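# Wedge the loose end board tight against the rail

## Task

Push a wedge into the open gap at the rail's end, with the wedge's flat (straight) face bearing on the loose end board, until that board is pressed snugly against the rail. The opposite end must remain wedged, and both end boards must end up upright and sitting flat on the table. It only counts if everything stays in place by itself after the robot lets go, not if the grippers are still holding it there.

## Robot and tools

Robot: two arms, left_arm and right_arm, each with a parallel two-finger gripper. Their bases sit in the scene frame at left_arm (-0.027, +0.372, 0) m, quat_wxyz (+0.998, 0, 0, +0.065), and right_arm (+0.001, -0.370, 0) m, quat_wxyz (+0.997, 0, 0, -0.077). The names are just labels, not image sides.

Scene frame: origin on the table surface midway between the arms, +z up, +x pointing out over the table, left_arm on the +y side. Gripper frame: the fingers extend along the gripper's +z and close along its y. The reported end_effector_position is the point between the finger pads, roughly 1 cm short of the tips. Joint ranges (rad), base to hand: waist -2.618..3.054, shoulder 0..3.142, elbow 0..3.142, wrist pitch -1.571..1.571, wrist yaw -1.571..1.571, wrist roll -2.094..2.094.

Row layout (shared by execute_actions and move): one list of 14 numbers covering both arms, each in [-1, 1], even when only one arm should move: left dx, dy, dz, rx, ry, rz, opening, then right dx, dy, dz, rx, ry, rz, opening. dx..rz are offsets, not poses: a displacement from the gripper's measured pose, expressed in that gripper's own axes. Scale: 1.0 equals 0.6 m of travel or 180 degrees of turn; rx, ry, rz form a single rotation vector. Opening is absolute, not an offset: +1 fully open (0.093 m), -1 closed.

execute_actions(actions): a list of actions run in sequence; each action is a table of up to 15 rows, one row per 1/30 s control step, and if fewer rows are given the last one is repeated to fill 15 steps. All rows of an action are measured from the pose at the start of that action, not from the row before. For the first action in a call, the reference is the last pose a result reported. An empty list just returns the state and images.

move(target, speed, blocking): target is one 14-number row as above, offsets from the pose in the most recent result showing one. Each gripper travels a straight line toward its target; both paths finish together, lasting 0.5 to 10 s (cut off at 10 s). speed is path top speed in m/s, 0.002 to 0.5 (default 0.25); turning is capped at twice that in rad/s. Openings are applied at the start. Paths ignore obstacles and the other arm; grippers may lag, wander, or overshoot speed, especially near full reach. Faster moves and targets set deeper past a contact push harder. blocking=false returns after 0.5 s while the arm keeps going; then use wait or stop before sending new rows or moves.

wait(seconds): 0 to 10, lets time pass with the last commands held; returns early if a running move ends. stop(): brakes a running move (needs room, more at speed; fingers keep moving). zoom_image(camera, region): camera is one of cam_head_left, cam_head_right, cam_high, cam_low, cam_left_wrist, cam_right_wrist (each 896x504); region [x0, y0, x1, y1] in pixels from the top-left, at most 504x504. read_manual(section): only "licences", no motion. finished_scene(scene): ends the current scene, given its number; irreversible; the result says whether the goal held.

Controller behaviour: each step, the commanded pose is limited to within 70 mm and 16 degrees of the measured pose, so large offsets take several actions; after an action the arm continues only to its last clipped pose, so send the remainder next. Position wins over orientation if both can't be met. Joint friction may leave the hand up to about 31 mm off, and tiny commands may not move it. Elbows never fully straighten. To keep an arm still, send the offset back to its desired pose in the first call of a reply and zeros afterwards, always with its intended opening. While you think the robot keeps executing your last command.

Results: a state line per arm with position (m) and quat_wxyz in the scene frame (printed position may be a bit off at long reach); Hand target lines showing where each gripper is being driven; a pose unreachable line when the clearance check altered or blocked a command; the move: line giving the ending (done, off_target, moving, held, fault), limits (paced = command clipped; held = some steps blocked, after which the arm can surge) and distances to target. Joint positions end with gripper opening in metres (floors at zero, so it shows the real gap only when unobstructed). Joint torques are raw drive outputs with offsets and noise, not clean contact forces. FAULT lines report stopped arms.

Gripping: grip_measured is the motor position on the +1 open / -1 closed scale. Pads meet near -0.94, and each mm of object width adds about 0.0208; each gripper has a fixed reading error up to ±0.02. Commanding below the object's width reading squeezes harder, up to roughly 50 to 62 N per pad (less for parts under about 5 mm); first contact can spike. Keep resending the same closing value to hold.

Heat: holding loads warms motors. MOTOR HOT appears at 75 °C; at 90 °C that arm is halted 10 s; at 100 °C it goes limp and drops. Avoid long high-force holds.

Avoid: dropping or knocking anything off the table, tipping the end boards, slamming or shoving hard, and letting the arms collide or press on each other. Occasional external tugs on held parts or pushes on loose items can occur; check with cameras before finishing, and release so the wedge and boards stay put unaided.

Each tool is called after "Request:" as a command line: name --argument value for each argument, lists and objects as JSON in quotes; but a table of rows of numbers goes row by row, as --pt "numbers of a row", without its own name.

## Session

I'll start by looking at the scene.

Request:
execute_actions --actions '[]'

Scene clock: 0.00 s.
left_arm: end_effector_position=(+0.2115, +0.3301, +0.3008) grip_measured=+0.985 end_effector_quat_wxyz=(+0.274, -0.120, +0.878, -0.374) | right_arm: end_effector_position=(+0.3192, -0.5502, +0.2027) grip_measured=+0.996 end_effector_quat_wxyz=(-0.191, +0.622, -0.710, +0.269)
Joint positions: left_arm=[ 0.252  1.076  1.313 -1.31   0.866 -0.123  0.092] | right_arm=[-0.472  1.385  1.229 -0.781 -0.24  -1.986  0.093]
Joint velocities: left_arm=[ 0.022 -0.012 -0.002  0.007  0.022  0.007 -0.   ] | right_arm=[-0.007  0.007 -0.007  0.022 -0.022 -0.022  0.   ]
Joint torques (N m, as the arm reports them, + toward a larger angle): no reading
Motor temperatures (°C, as the motors report them): left_arm=[26 27 27 28 27 26] | right_arm=[28 28 28 31 29 29]
Hand target (left_arm): +0.212, +0.330, +0.301; +0.274, -0.120, +0.878, -0.374
Hand target (right_arm): +0.319, -0.550, +0.203; +0.191, -0.622, +0.710, -0.269

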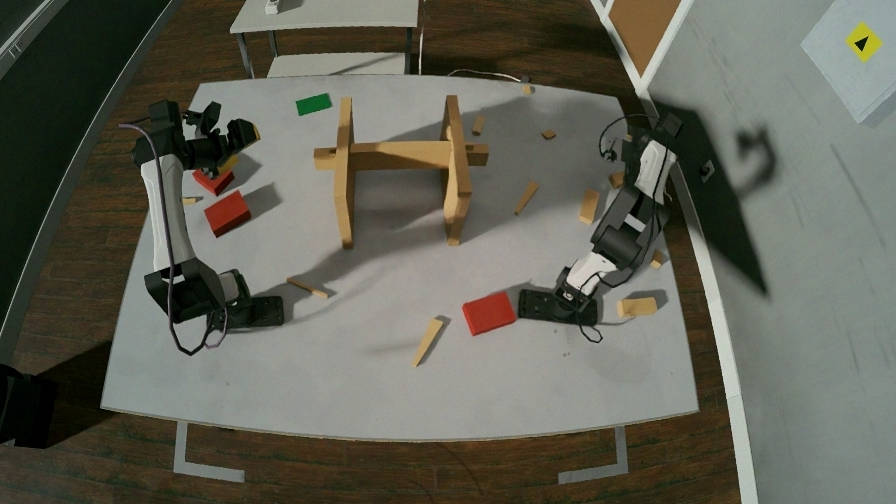

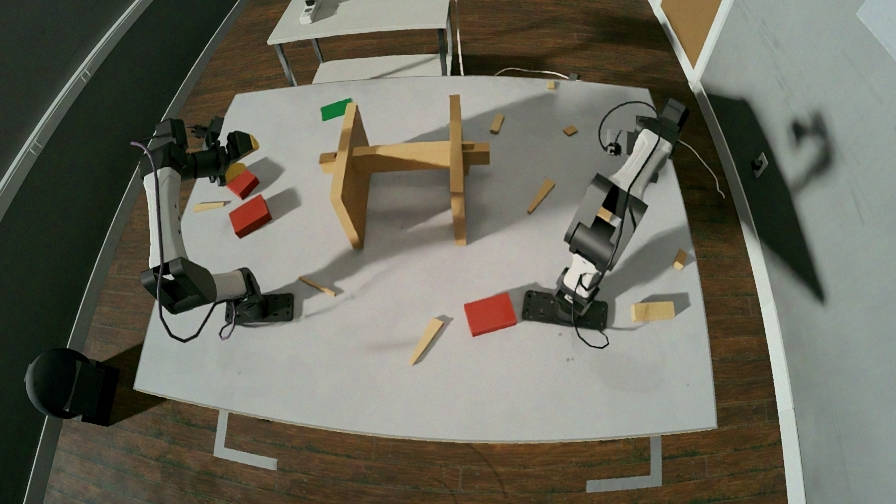

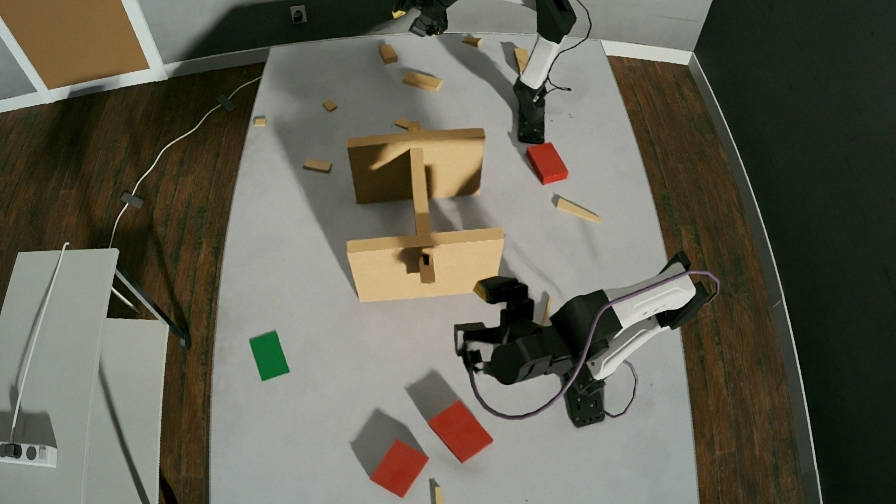

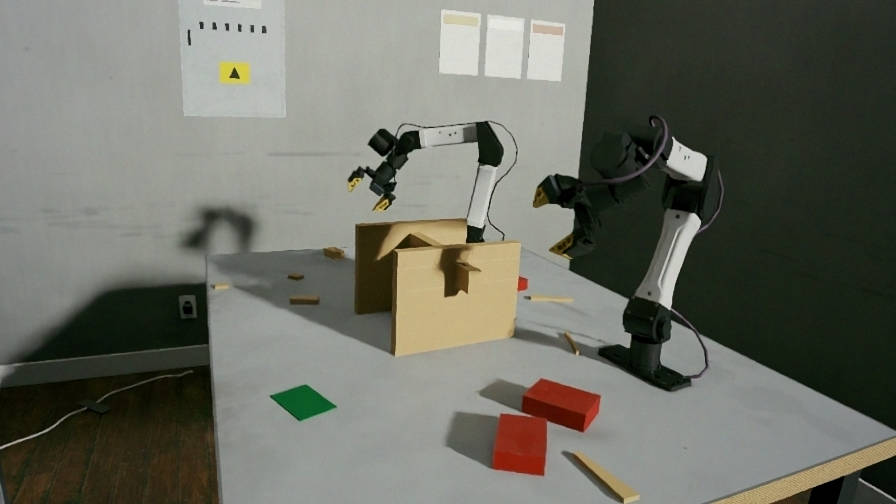

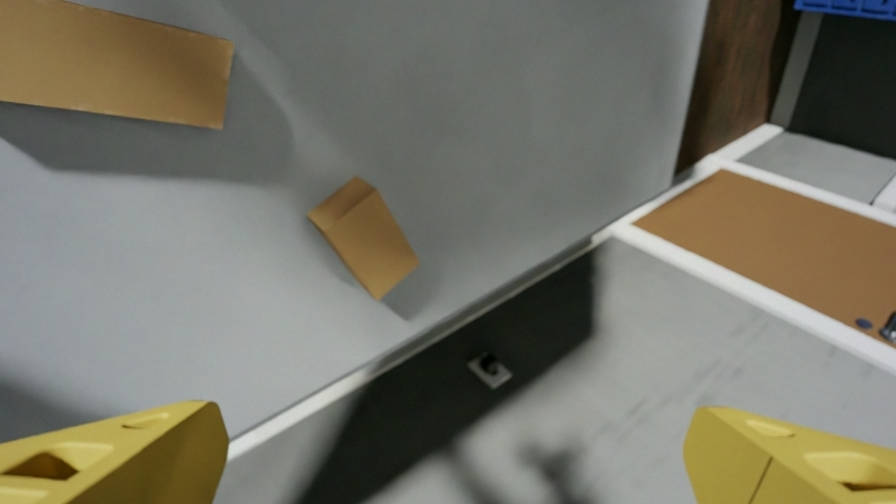

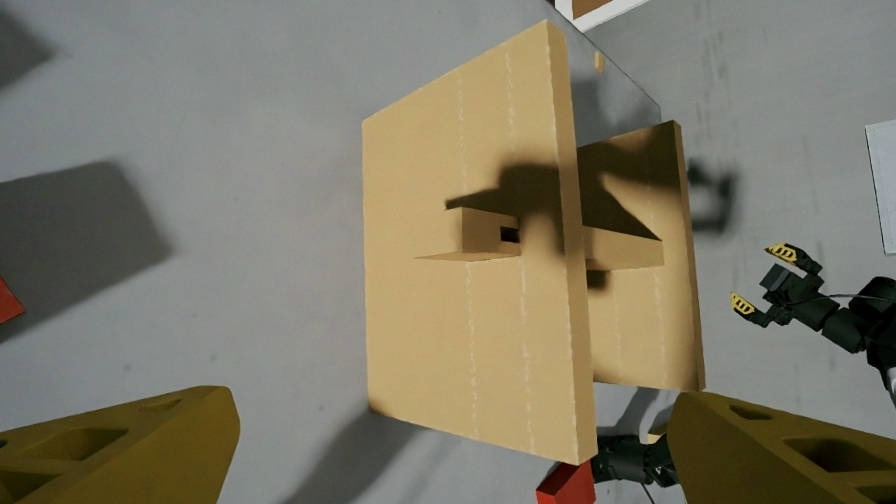

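Request:
zoom_image --camera "cam_head_left" --region '[280, 70, 560, 270]'

Request:
zoom_image --camera "cam_high" --region '[320, 100, 620, 320]'

Request:
zoom_image --camera "cam_right_wrist" --region '[380, 150, 700, 330]'

Request:
zoom_image --camera "cam_low" --region '[340, 200, 640, 370]'

Region (280, 70, 560, 270) of cam_head_left's 896x504 image, scaled by 1.800, with more detail than that image has; it fills the top 360 rows of this view, and the rest is white.

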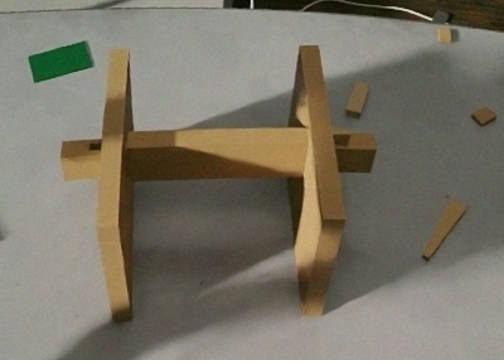

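Region (320, 100, 620, 320) of cam_high's 896x504 image, scaled by 1.680, with more detail than that image has; it fills the top 370 rows of this view, and the rest is white.

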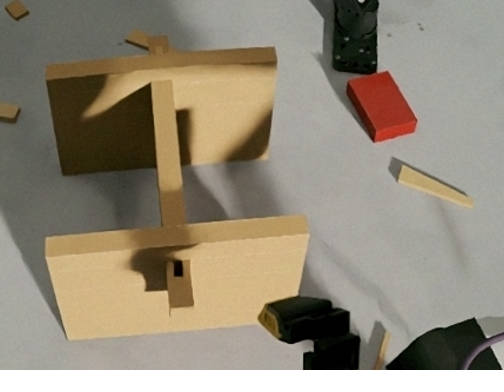

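Region (380, 150, 700, 330) of cam_right_wrist's 896x504 image, scaled by 1.575, with more detail than that image has; it fills the top 284 rows of this view, and the rest is white.

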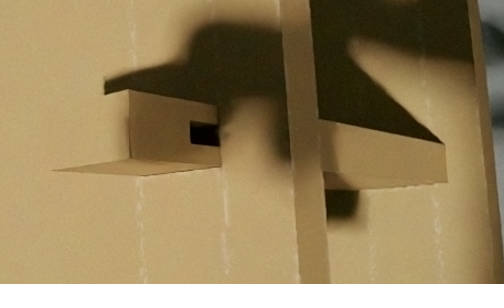

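Region (340, 200, 640, 370) of cam_low's 896x504 image, scaled by 1.680, with more detail than that image has; it fills the top 286 rows of this view, and the rest is white.

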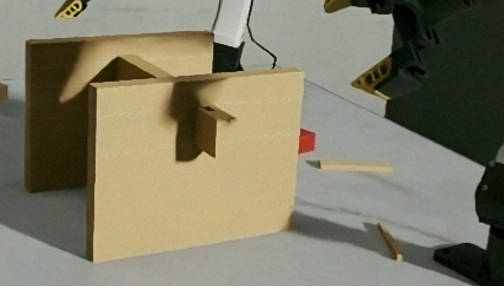

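Request:
zoom_image --camera "cam_head_left" --region '[260, 260, 540, 390]'

Request:
zoom_image --camera "cam_head_right" --region '[170, 150, 370, 320]'

Request:
zoom_image --camera "cam_low" --region '[480, 280, 720, 504]'

Request:
zoom_image --camera "cam_head_right" --region '[440, 90, 700, 330]'

Region (260, 260, 540, 390) of cam_head_left's 896x504 image, scaled by 1.800, with more detail than that image has; it fills the top 234 rows of this view, and the rest is white.

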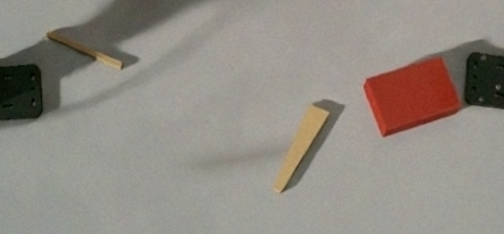

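Region (170, 150, 370, 320) of cam_head_right's 896x504 image, scaled by 2.520, with more detail than that image has; it fills the top 428 rows of this view, and the rest is white.

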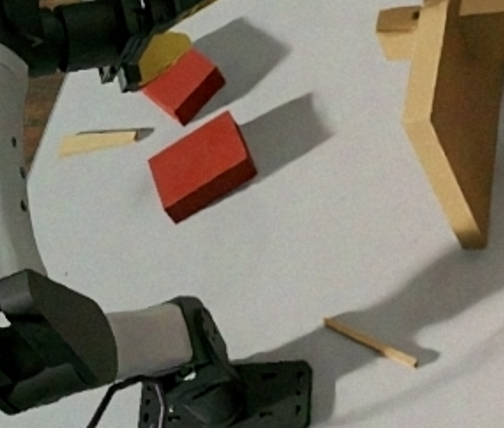

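Region (480, 280, 720, 504) of cam_low's 896x504 image, scaled by 2.100, with more detail than that image has; it fills the top 470 rows of this view, and the rest is white.

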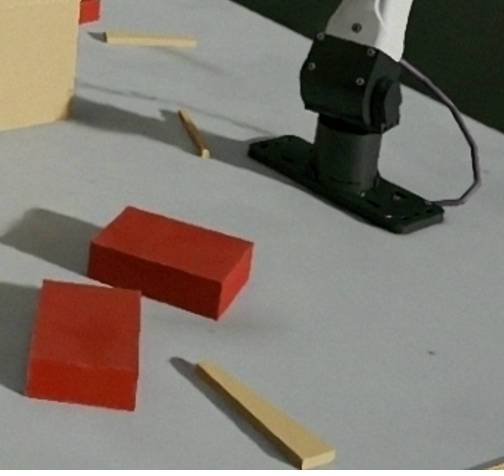

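Region (440, 90, 700, 330) of cam_head_right's 896x504 image, scaled by 1.938, with more detail than that image has; it fills the top 465 rows of this view, and the rest is white.

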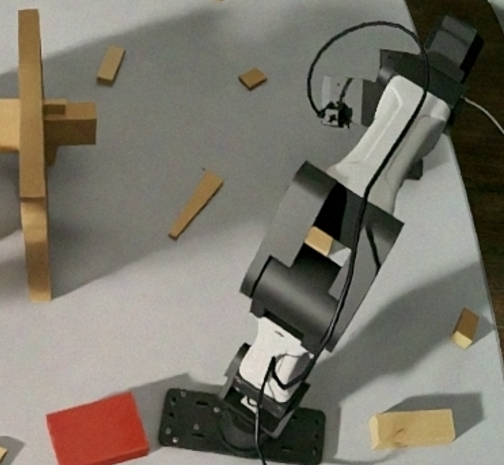

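Request:
move --target '[0.0585, -0.2047, 0.2275, -0.2220, 0.0507, 0.1297, 1.0, -0.387, 0.1329, -0.1692, -0.0896, 0.0230, 0.4657, 1.0]' --speed 0.3

Scene clock: 108.47 s.
left_arm: end_effector_position=(+0.2623, +0.1566, +0.2894) grip_measured=+0.985 end_effector_quat_wxyz=(+0.224, +0.007, +0.974, -0.001) | right_arm: end_effector_position=(+0.2258, -0.3065, +0.1970) grip_measured=+0.996 end_effector_quat_wxyz=(+0.192, -0.001, +0.981, -0.011)
Joint positions: left_arm=[-0.913  1.757  2.095 -1.572 -0.309 -0.715  0.092] | right_arm=[ 0.549  1.128  1.171 -1.262  0.166  0.365  0.093]
Joint velocities: left_arm=[-0.012  0.007  0.012  0.051  0.022 -0.037  0.   ] | right_arm=[-0.002 -0.012 -0.007 -0.007  0.007  0.007 -0.001]
Joint torques (N m, as the arm reports them, + toward a larger angle): left_arm=[-0.47 -6.59  7.98  0.88 -0.26  0.02] | right_arm=[ 1.53 -3.51  8.91  0.9   0.39  0.22]
Motor temperatures (°C, as the motors report them): left_arm=[26 28 35 33 27 26] | right_arm=[28 31 35 36 29 29]
Hand target (left_arm): +0.262, +0.154, +0.293; +0.229, +0.007, +0.973, -0.003
Hand target (right_arm): +0.228, -0.305, +0.210; +0.208, -0.000, +0.978, -0.010
Off the commanded pose (left_arm): 0.011 m, 1 deg.
Off the commanded pose (right_arm): 0.023 m, 3 deg.
joint sent to its limit (left arm) — the command would take joint 4 (wrist pitch) past its lower limit, so that joint was sent only as far as its limit.
move: off_target (left_arm, right_arm)

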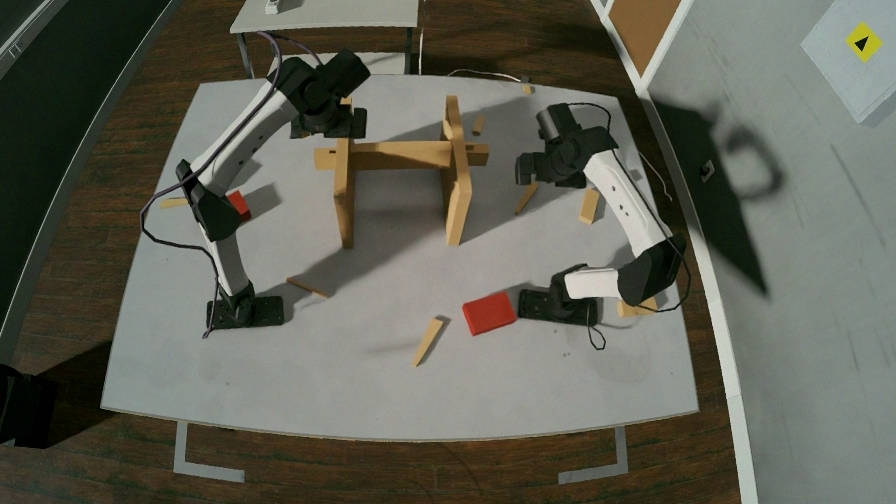

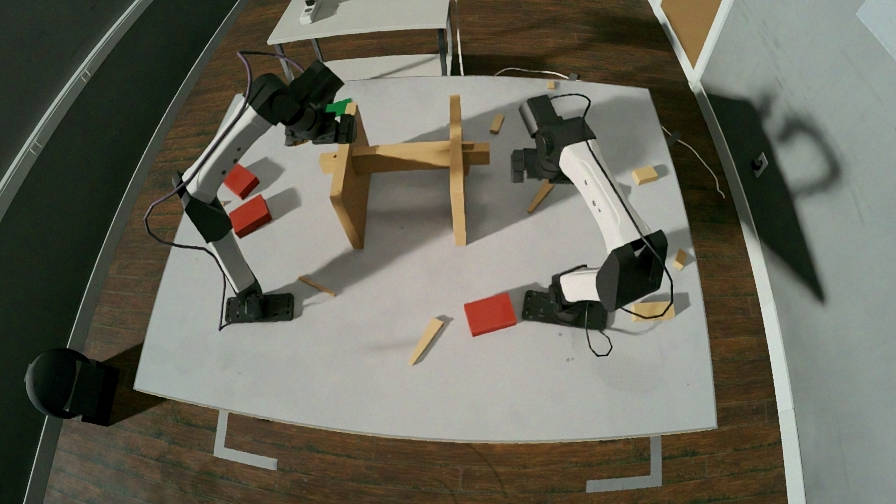

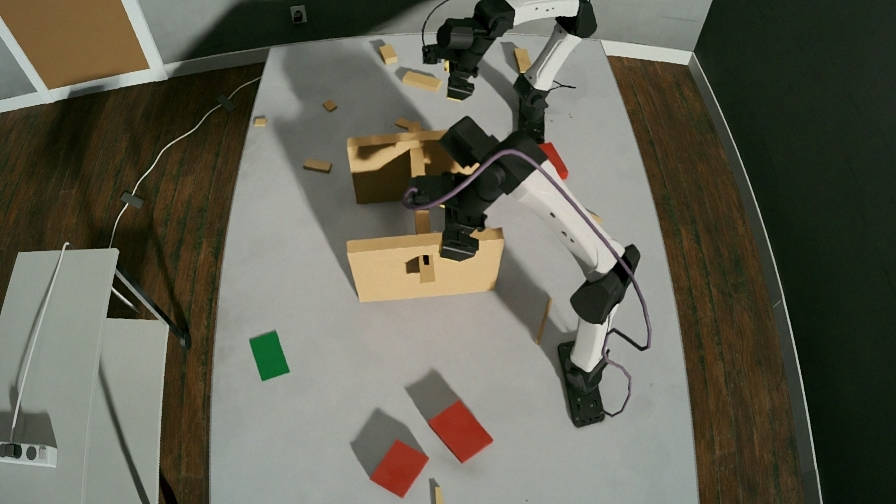

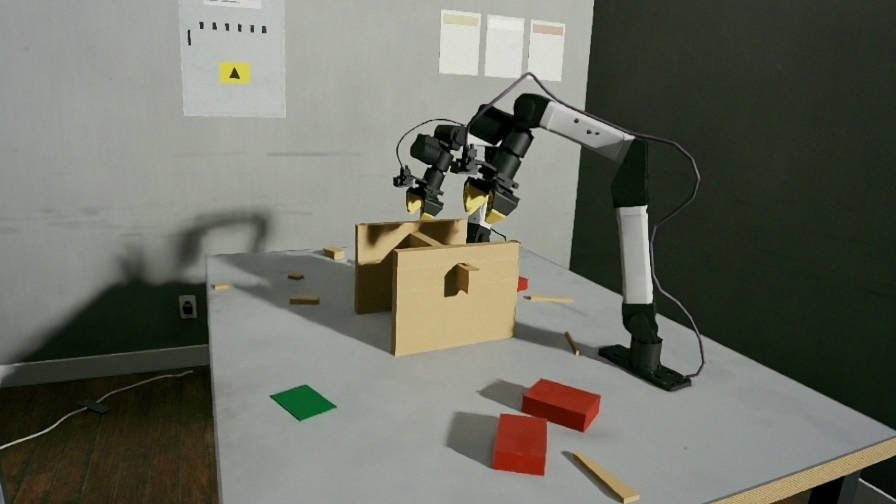

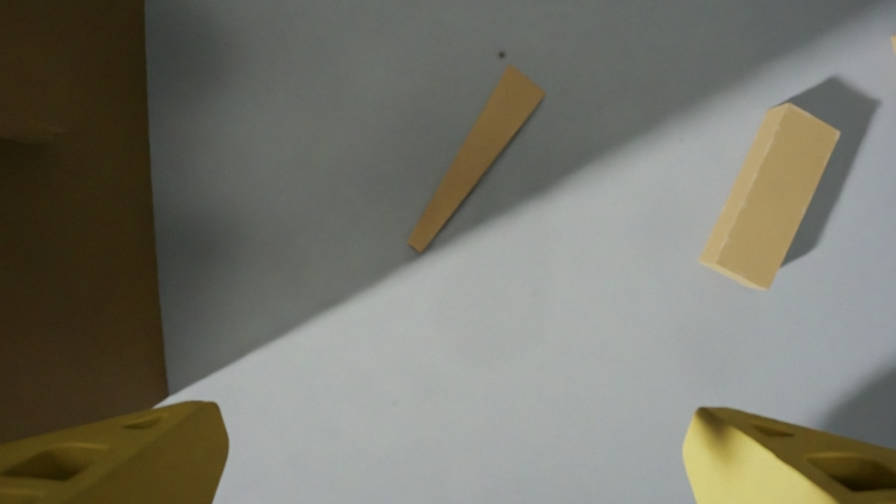

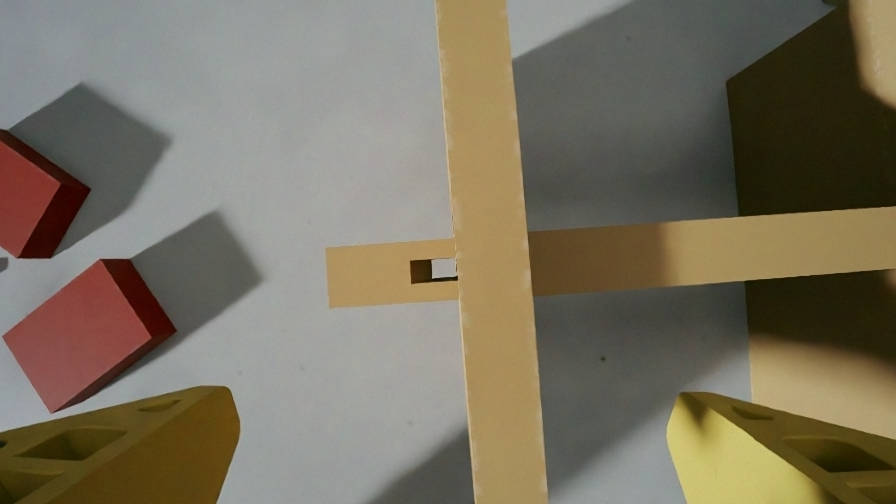

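Request:
zoom_image --camera "cam_right_wrist" --region '[310, 200, 590, 340]'

Request:
zoom_image --camera "cam_left_wrist" --region '[380, 40, 600, 270]'

Region (310, 200, 590, 340) of cam_right_wrist's 896x504 image, scaled by 1.800, with more detail than that image has.

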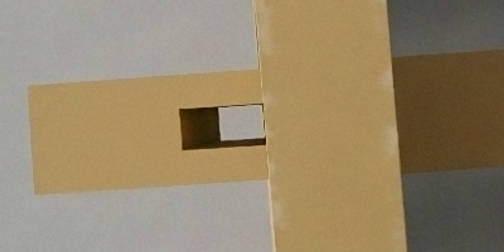

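Region (380, 40, 600, 270) of cam_left_wrist's 896x504 image, scaled by 2.191, with more detail than that image has; it fills the left 482 columns of this view, and the rest is white.

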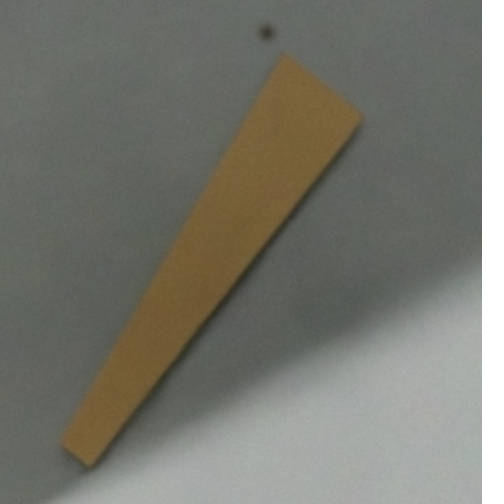

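Request:
zoom_image --camera "cam_head_left" --region '[390, 305, 470, 375]'

Request:
zoom_image --camera "cam_low" --region '[550, 430, 660, 504]'

Request:
zoom_image --camera "cam_low" --region '[510, 275, 600, 365]'

Region (390, 305, 470, 375) of cam_head_left's 896x504 image, scaled by 6.300, with more detail than that image has; it fills the top 441 rows of this view, and the rest is white.

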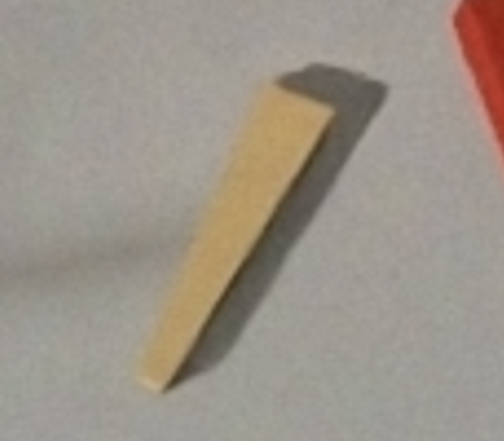

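Region (550, 430, 660, 504) of cam_low's 896x504 image, scaled by 4.582, with more detail than that image has; it fills the top 339 rows of this view, and the rest is white.

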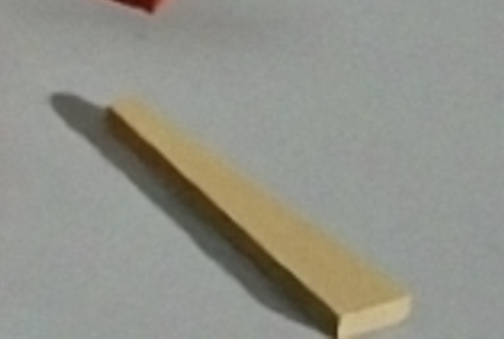

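Region (510, 275, 600, 365) of cam_low's 896x504 image, scaled by 5.600, with more detail than that image has.

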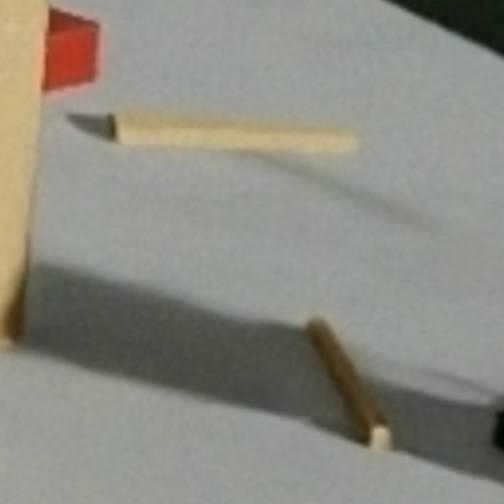

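Request:
move --target '[0.0972, 0.7805, 0.2115, -0.1135, 0.1125, -0.4949, 1.0, 0.5029, 0.3457, -0.161, -0.2051, -0.0180, -0.4565, 1.0]' --speed 0.3

Scene clock: 189.73 s.
left_arm: end_effector_position=(+0.2715, +0.6162, +0.1434) grip_measured=+0.985 end_effector_quat_wxyz=(-0.008, -0.704, +0.710, -0.018) | right_arm: end_effector_position=(-0.0748, -0.1179, +0.1512) grip_measured=+0.996 end_effector_quat_wxyz=(-0.145, +0.690, -0.699, -0.117)
Joint positions: left_arm=[ 0.57   2.041  1.948 -1.491  0.037 -0.862  0.092] | right_arm=[ 2.135  1.234  1.055 -1.064  0.184  0.392  0.093]
Joint velocities: left_arm=[-0.002 -0.012 -0.017 -0.022 -0.022 -0.022  0.   ] | right_arm=[ 0.007  0.002 -0.002  0.007 -0.022 -0.051 -0.   ]
Joint torques (N m, as the arm reports them, + toward a larger angle): left_arm=[ 0.6  -9.82  8.4   0.22  0.03  0.03] | right_arm=[ 1.34 -3.14  8.52  1.12  0.15  0.09]
Motor temperatures (°C, as the motors report them): left_arm=[27 35 38 32 27 26] | right_arm=[28 30 42 35 29 29]
Hand target (left_arm): +0.272, +0.618, +0.148; +0.007, +0.709, -0.705, +0.021
Hand target (right_arm): -0.084, -0.109, +0.159; -0.146, +0.694, -0.692, -0.136
Off the commanded pose (left_arm): 0.011 m, 2 deg.
Off the commanded pose (right_arm): 0.029 m, 4 deg.
move: off_target (left_arm, right_arm)

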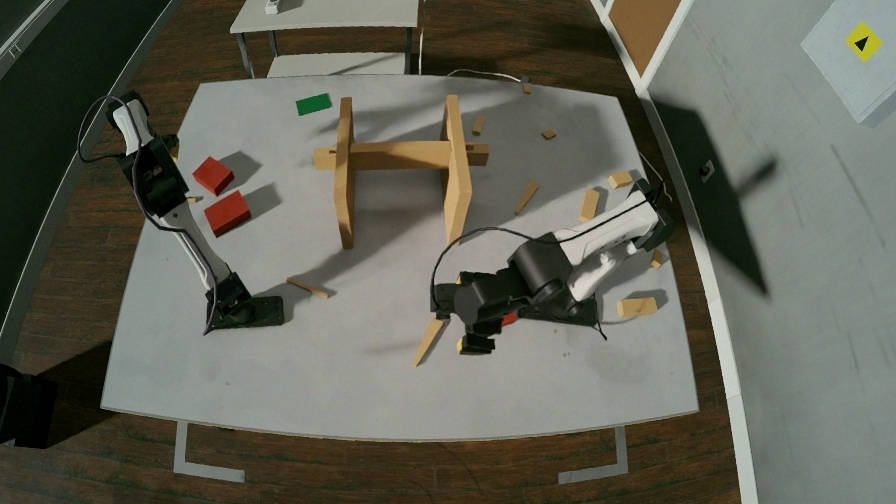

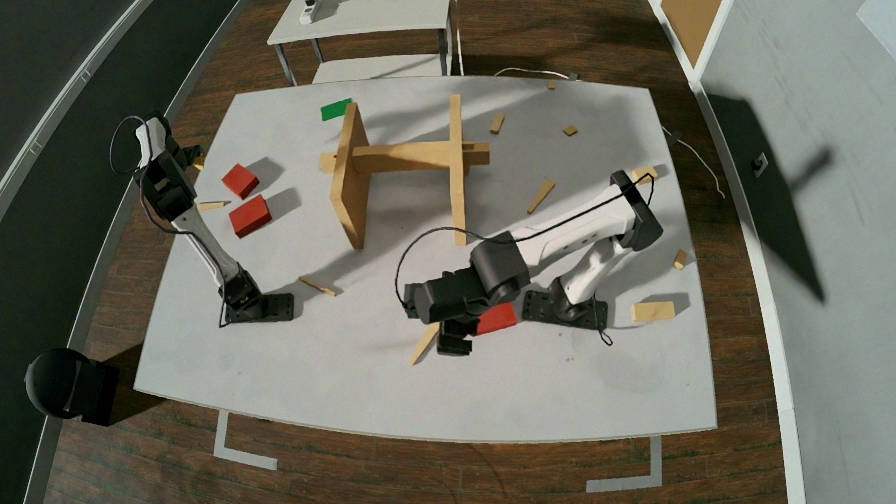

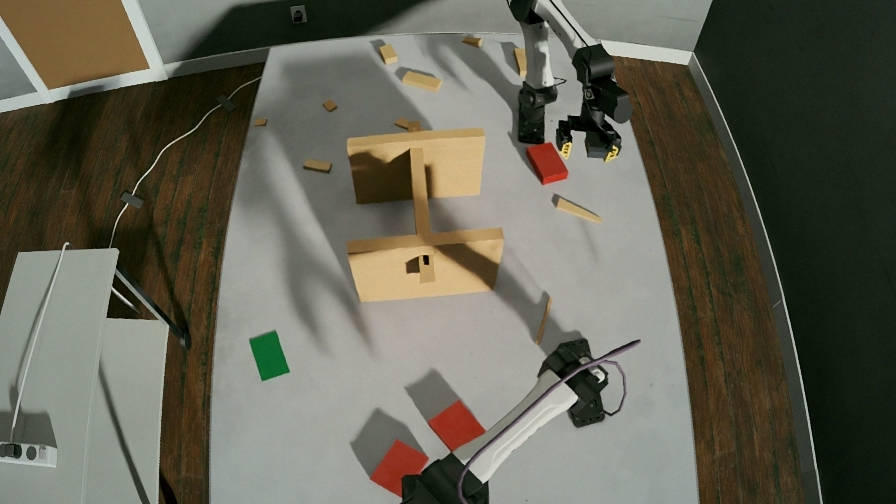

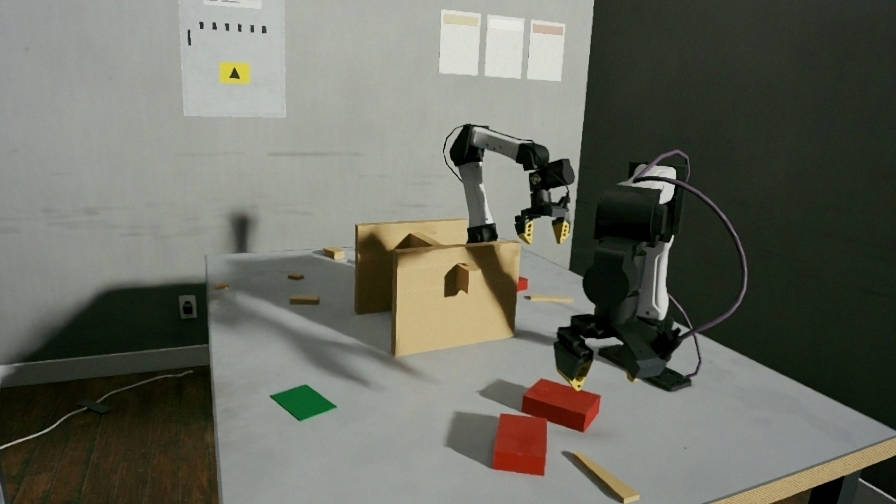

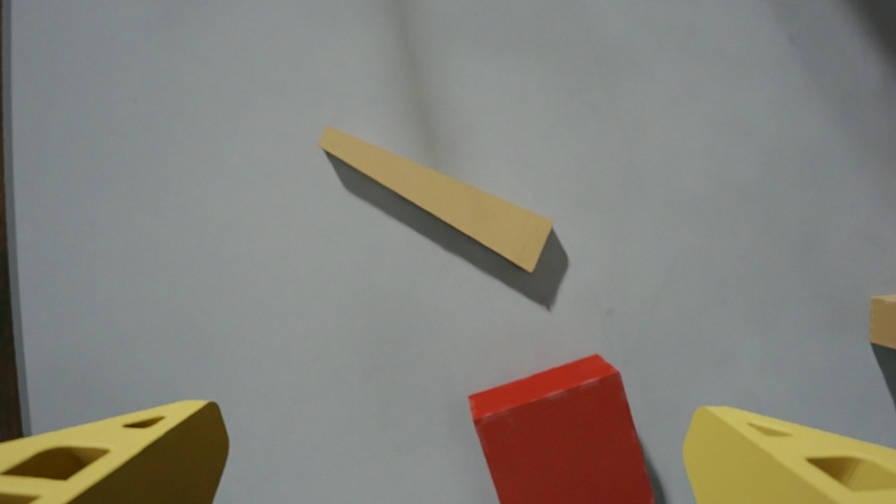

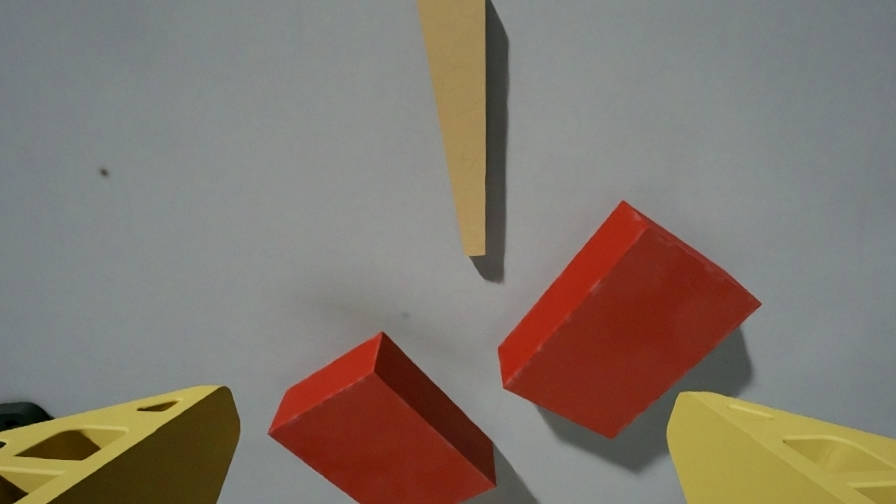

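Request:
move --target '[-0.1248, -0.0057, 0.1347, -0.0043, -0.0118, -0.0116, 0.2, 0, 0, 0, 0, 0, 0, 1.0]' --speed 0.2

Scene clock: 219.20 s.
left_arm: end_effector_position=(+0.2727, +0.6794, +0.0547) grip_measured=+0.202 end_effector_quat_wxyz=(-0.021, -0.717, +0.697, -0.004) | right_arm: end_effector_position=(-0.0749, -0.1178, +0.1513) grip_measured=+0.996 end_effector_quat_wxyz=(-0.145, +0.691, -0.699, -0.117)
Joint positions: left_arm=[ 0.669  2.262  1.943 -1.294  0.008 -0.8    0.055] | right_arm=[ 2.135  1.234  1.055 -1.063  0.183  0.391  0.093]
Joint velocities: left_arm=[-0.012  0.012  0.017  0.007  0.022  0.066 -0.001] | right_arm=[ 0.012  0.017 -0.002  0.037 -0.066 -0.007 -0.   ]
Joint torques (N m, as the arm reports them, + toward a larger angle): left_arm=[  0.68 -12.21   8.51   0.4   -0.1    0.21] | right_arm=[ 0.39 -4.21  6.43  0.94  0.3   0.17]
Motor temperatures (°C, as the motors report them): left_arm=[26 41 40 31 27 26] | right_arm=[28 29 43 36 29 29]
Hand target (left_arm): +0.277, +0.689, +0.062; -0.000, +0.717, -0.697, +0.001
Hand target (right_arm): -0.075, -0.118, +0.151; -0.145, +0.690, -0.699, -0.117
Off the commanded pose (left_arm): 0.011 m, 2 deg.
Off the commanded pose (right_arm): 0.000 m, 0 deg.
move: off_target (left_arm)

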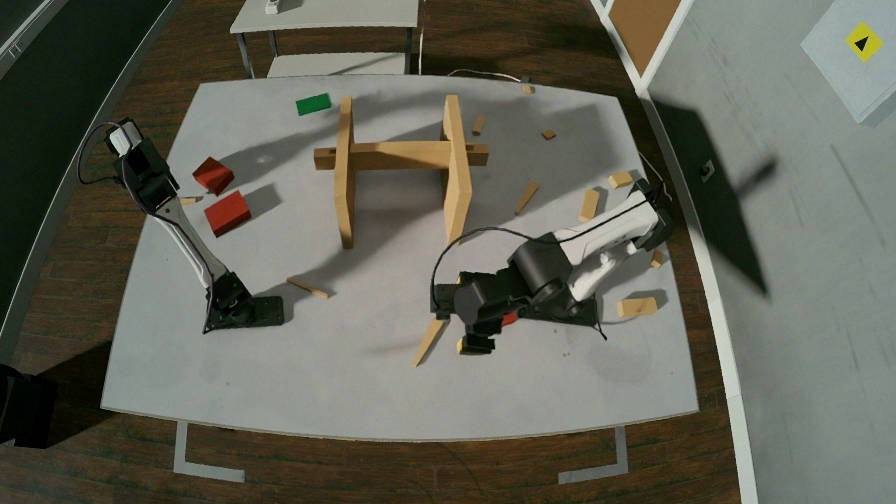

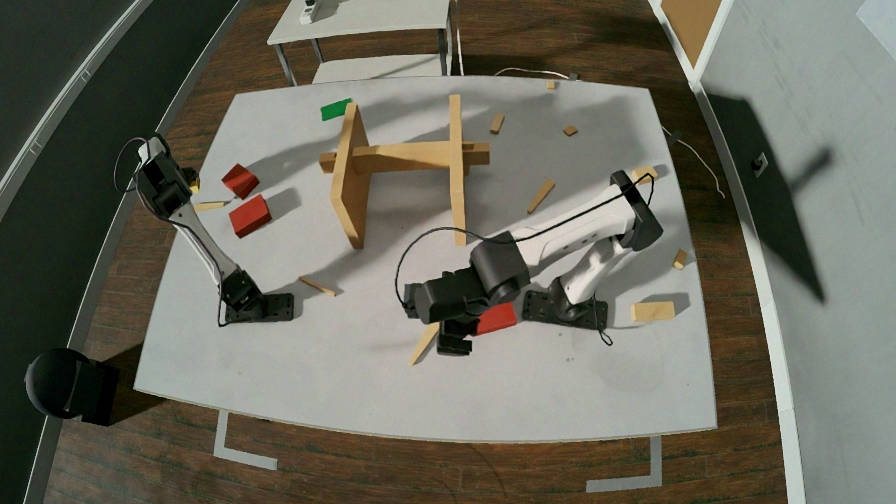

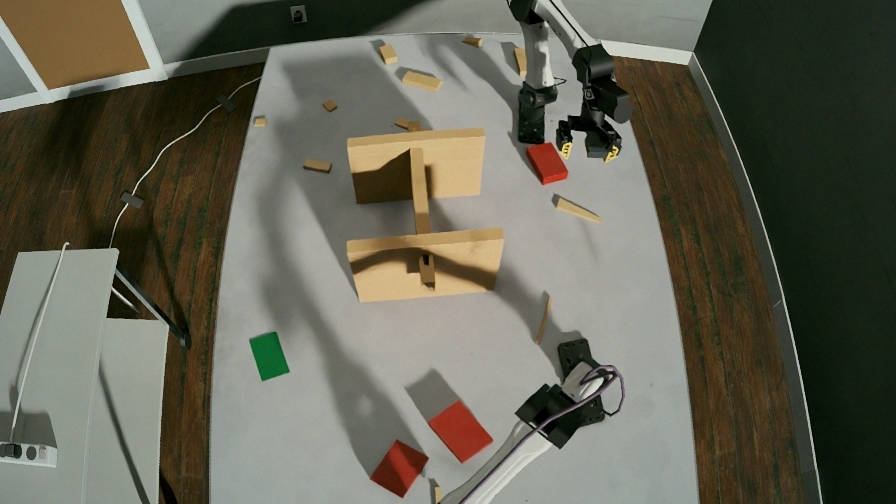

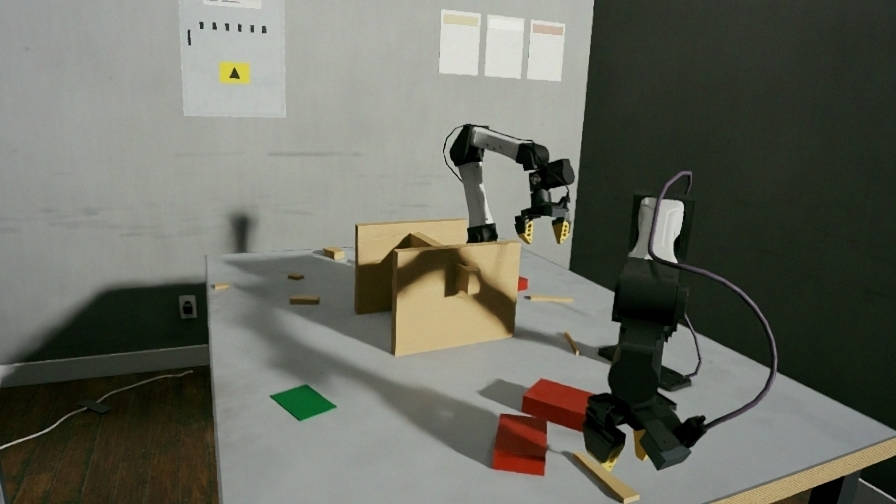

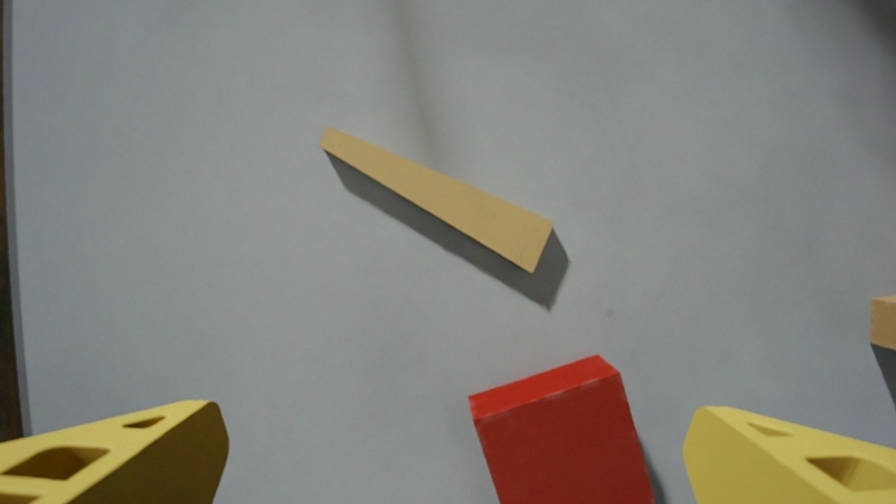

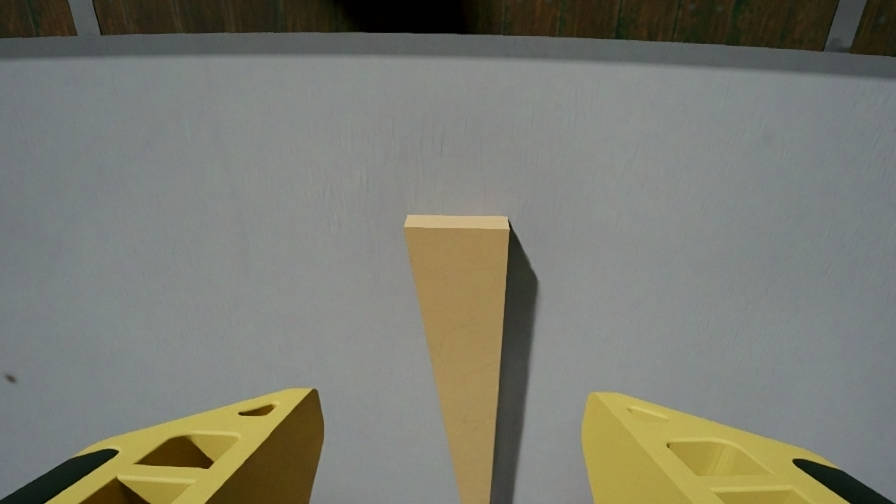

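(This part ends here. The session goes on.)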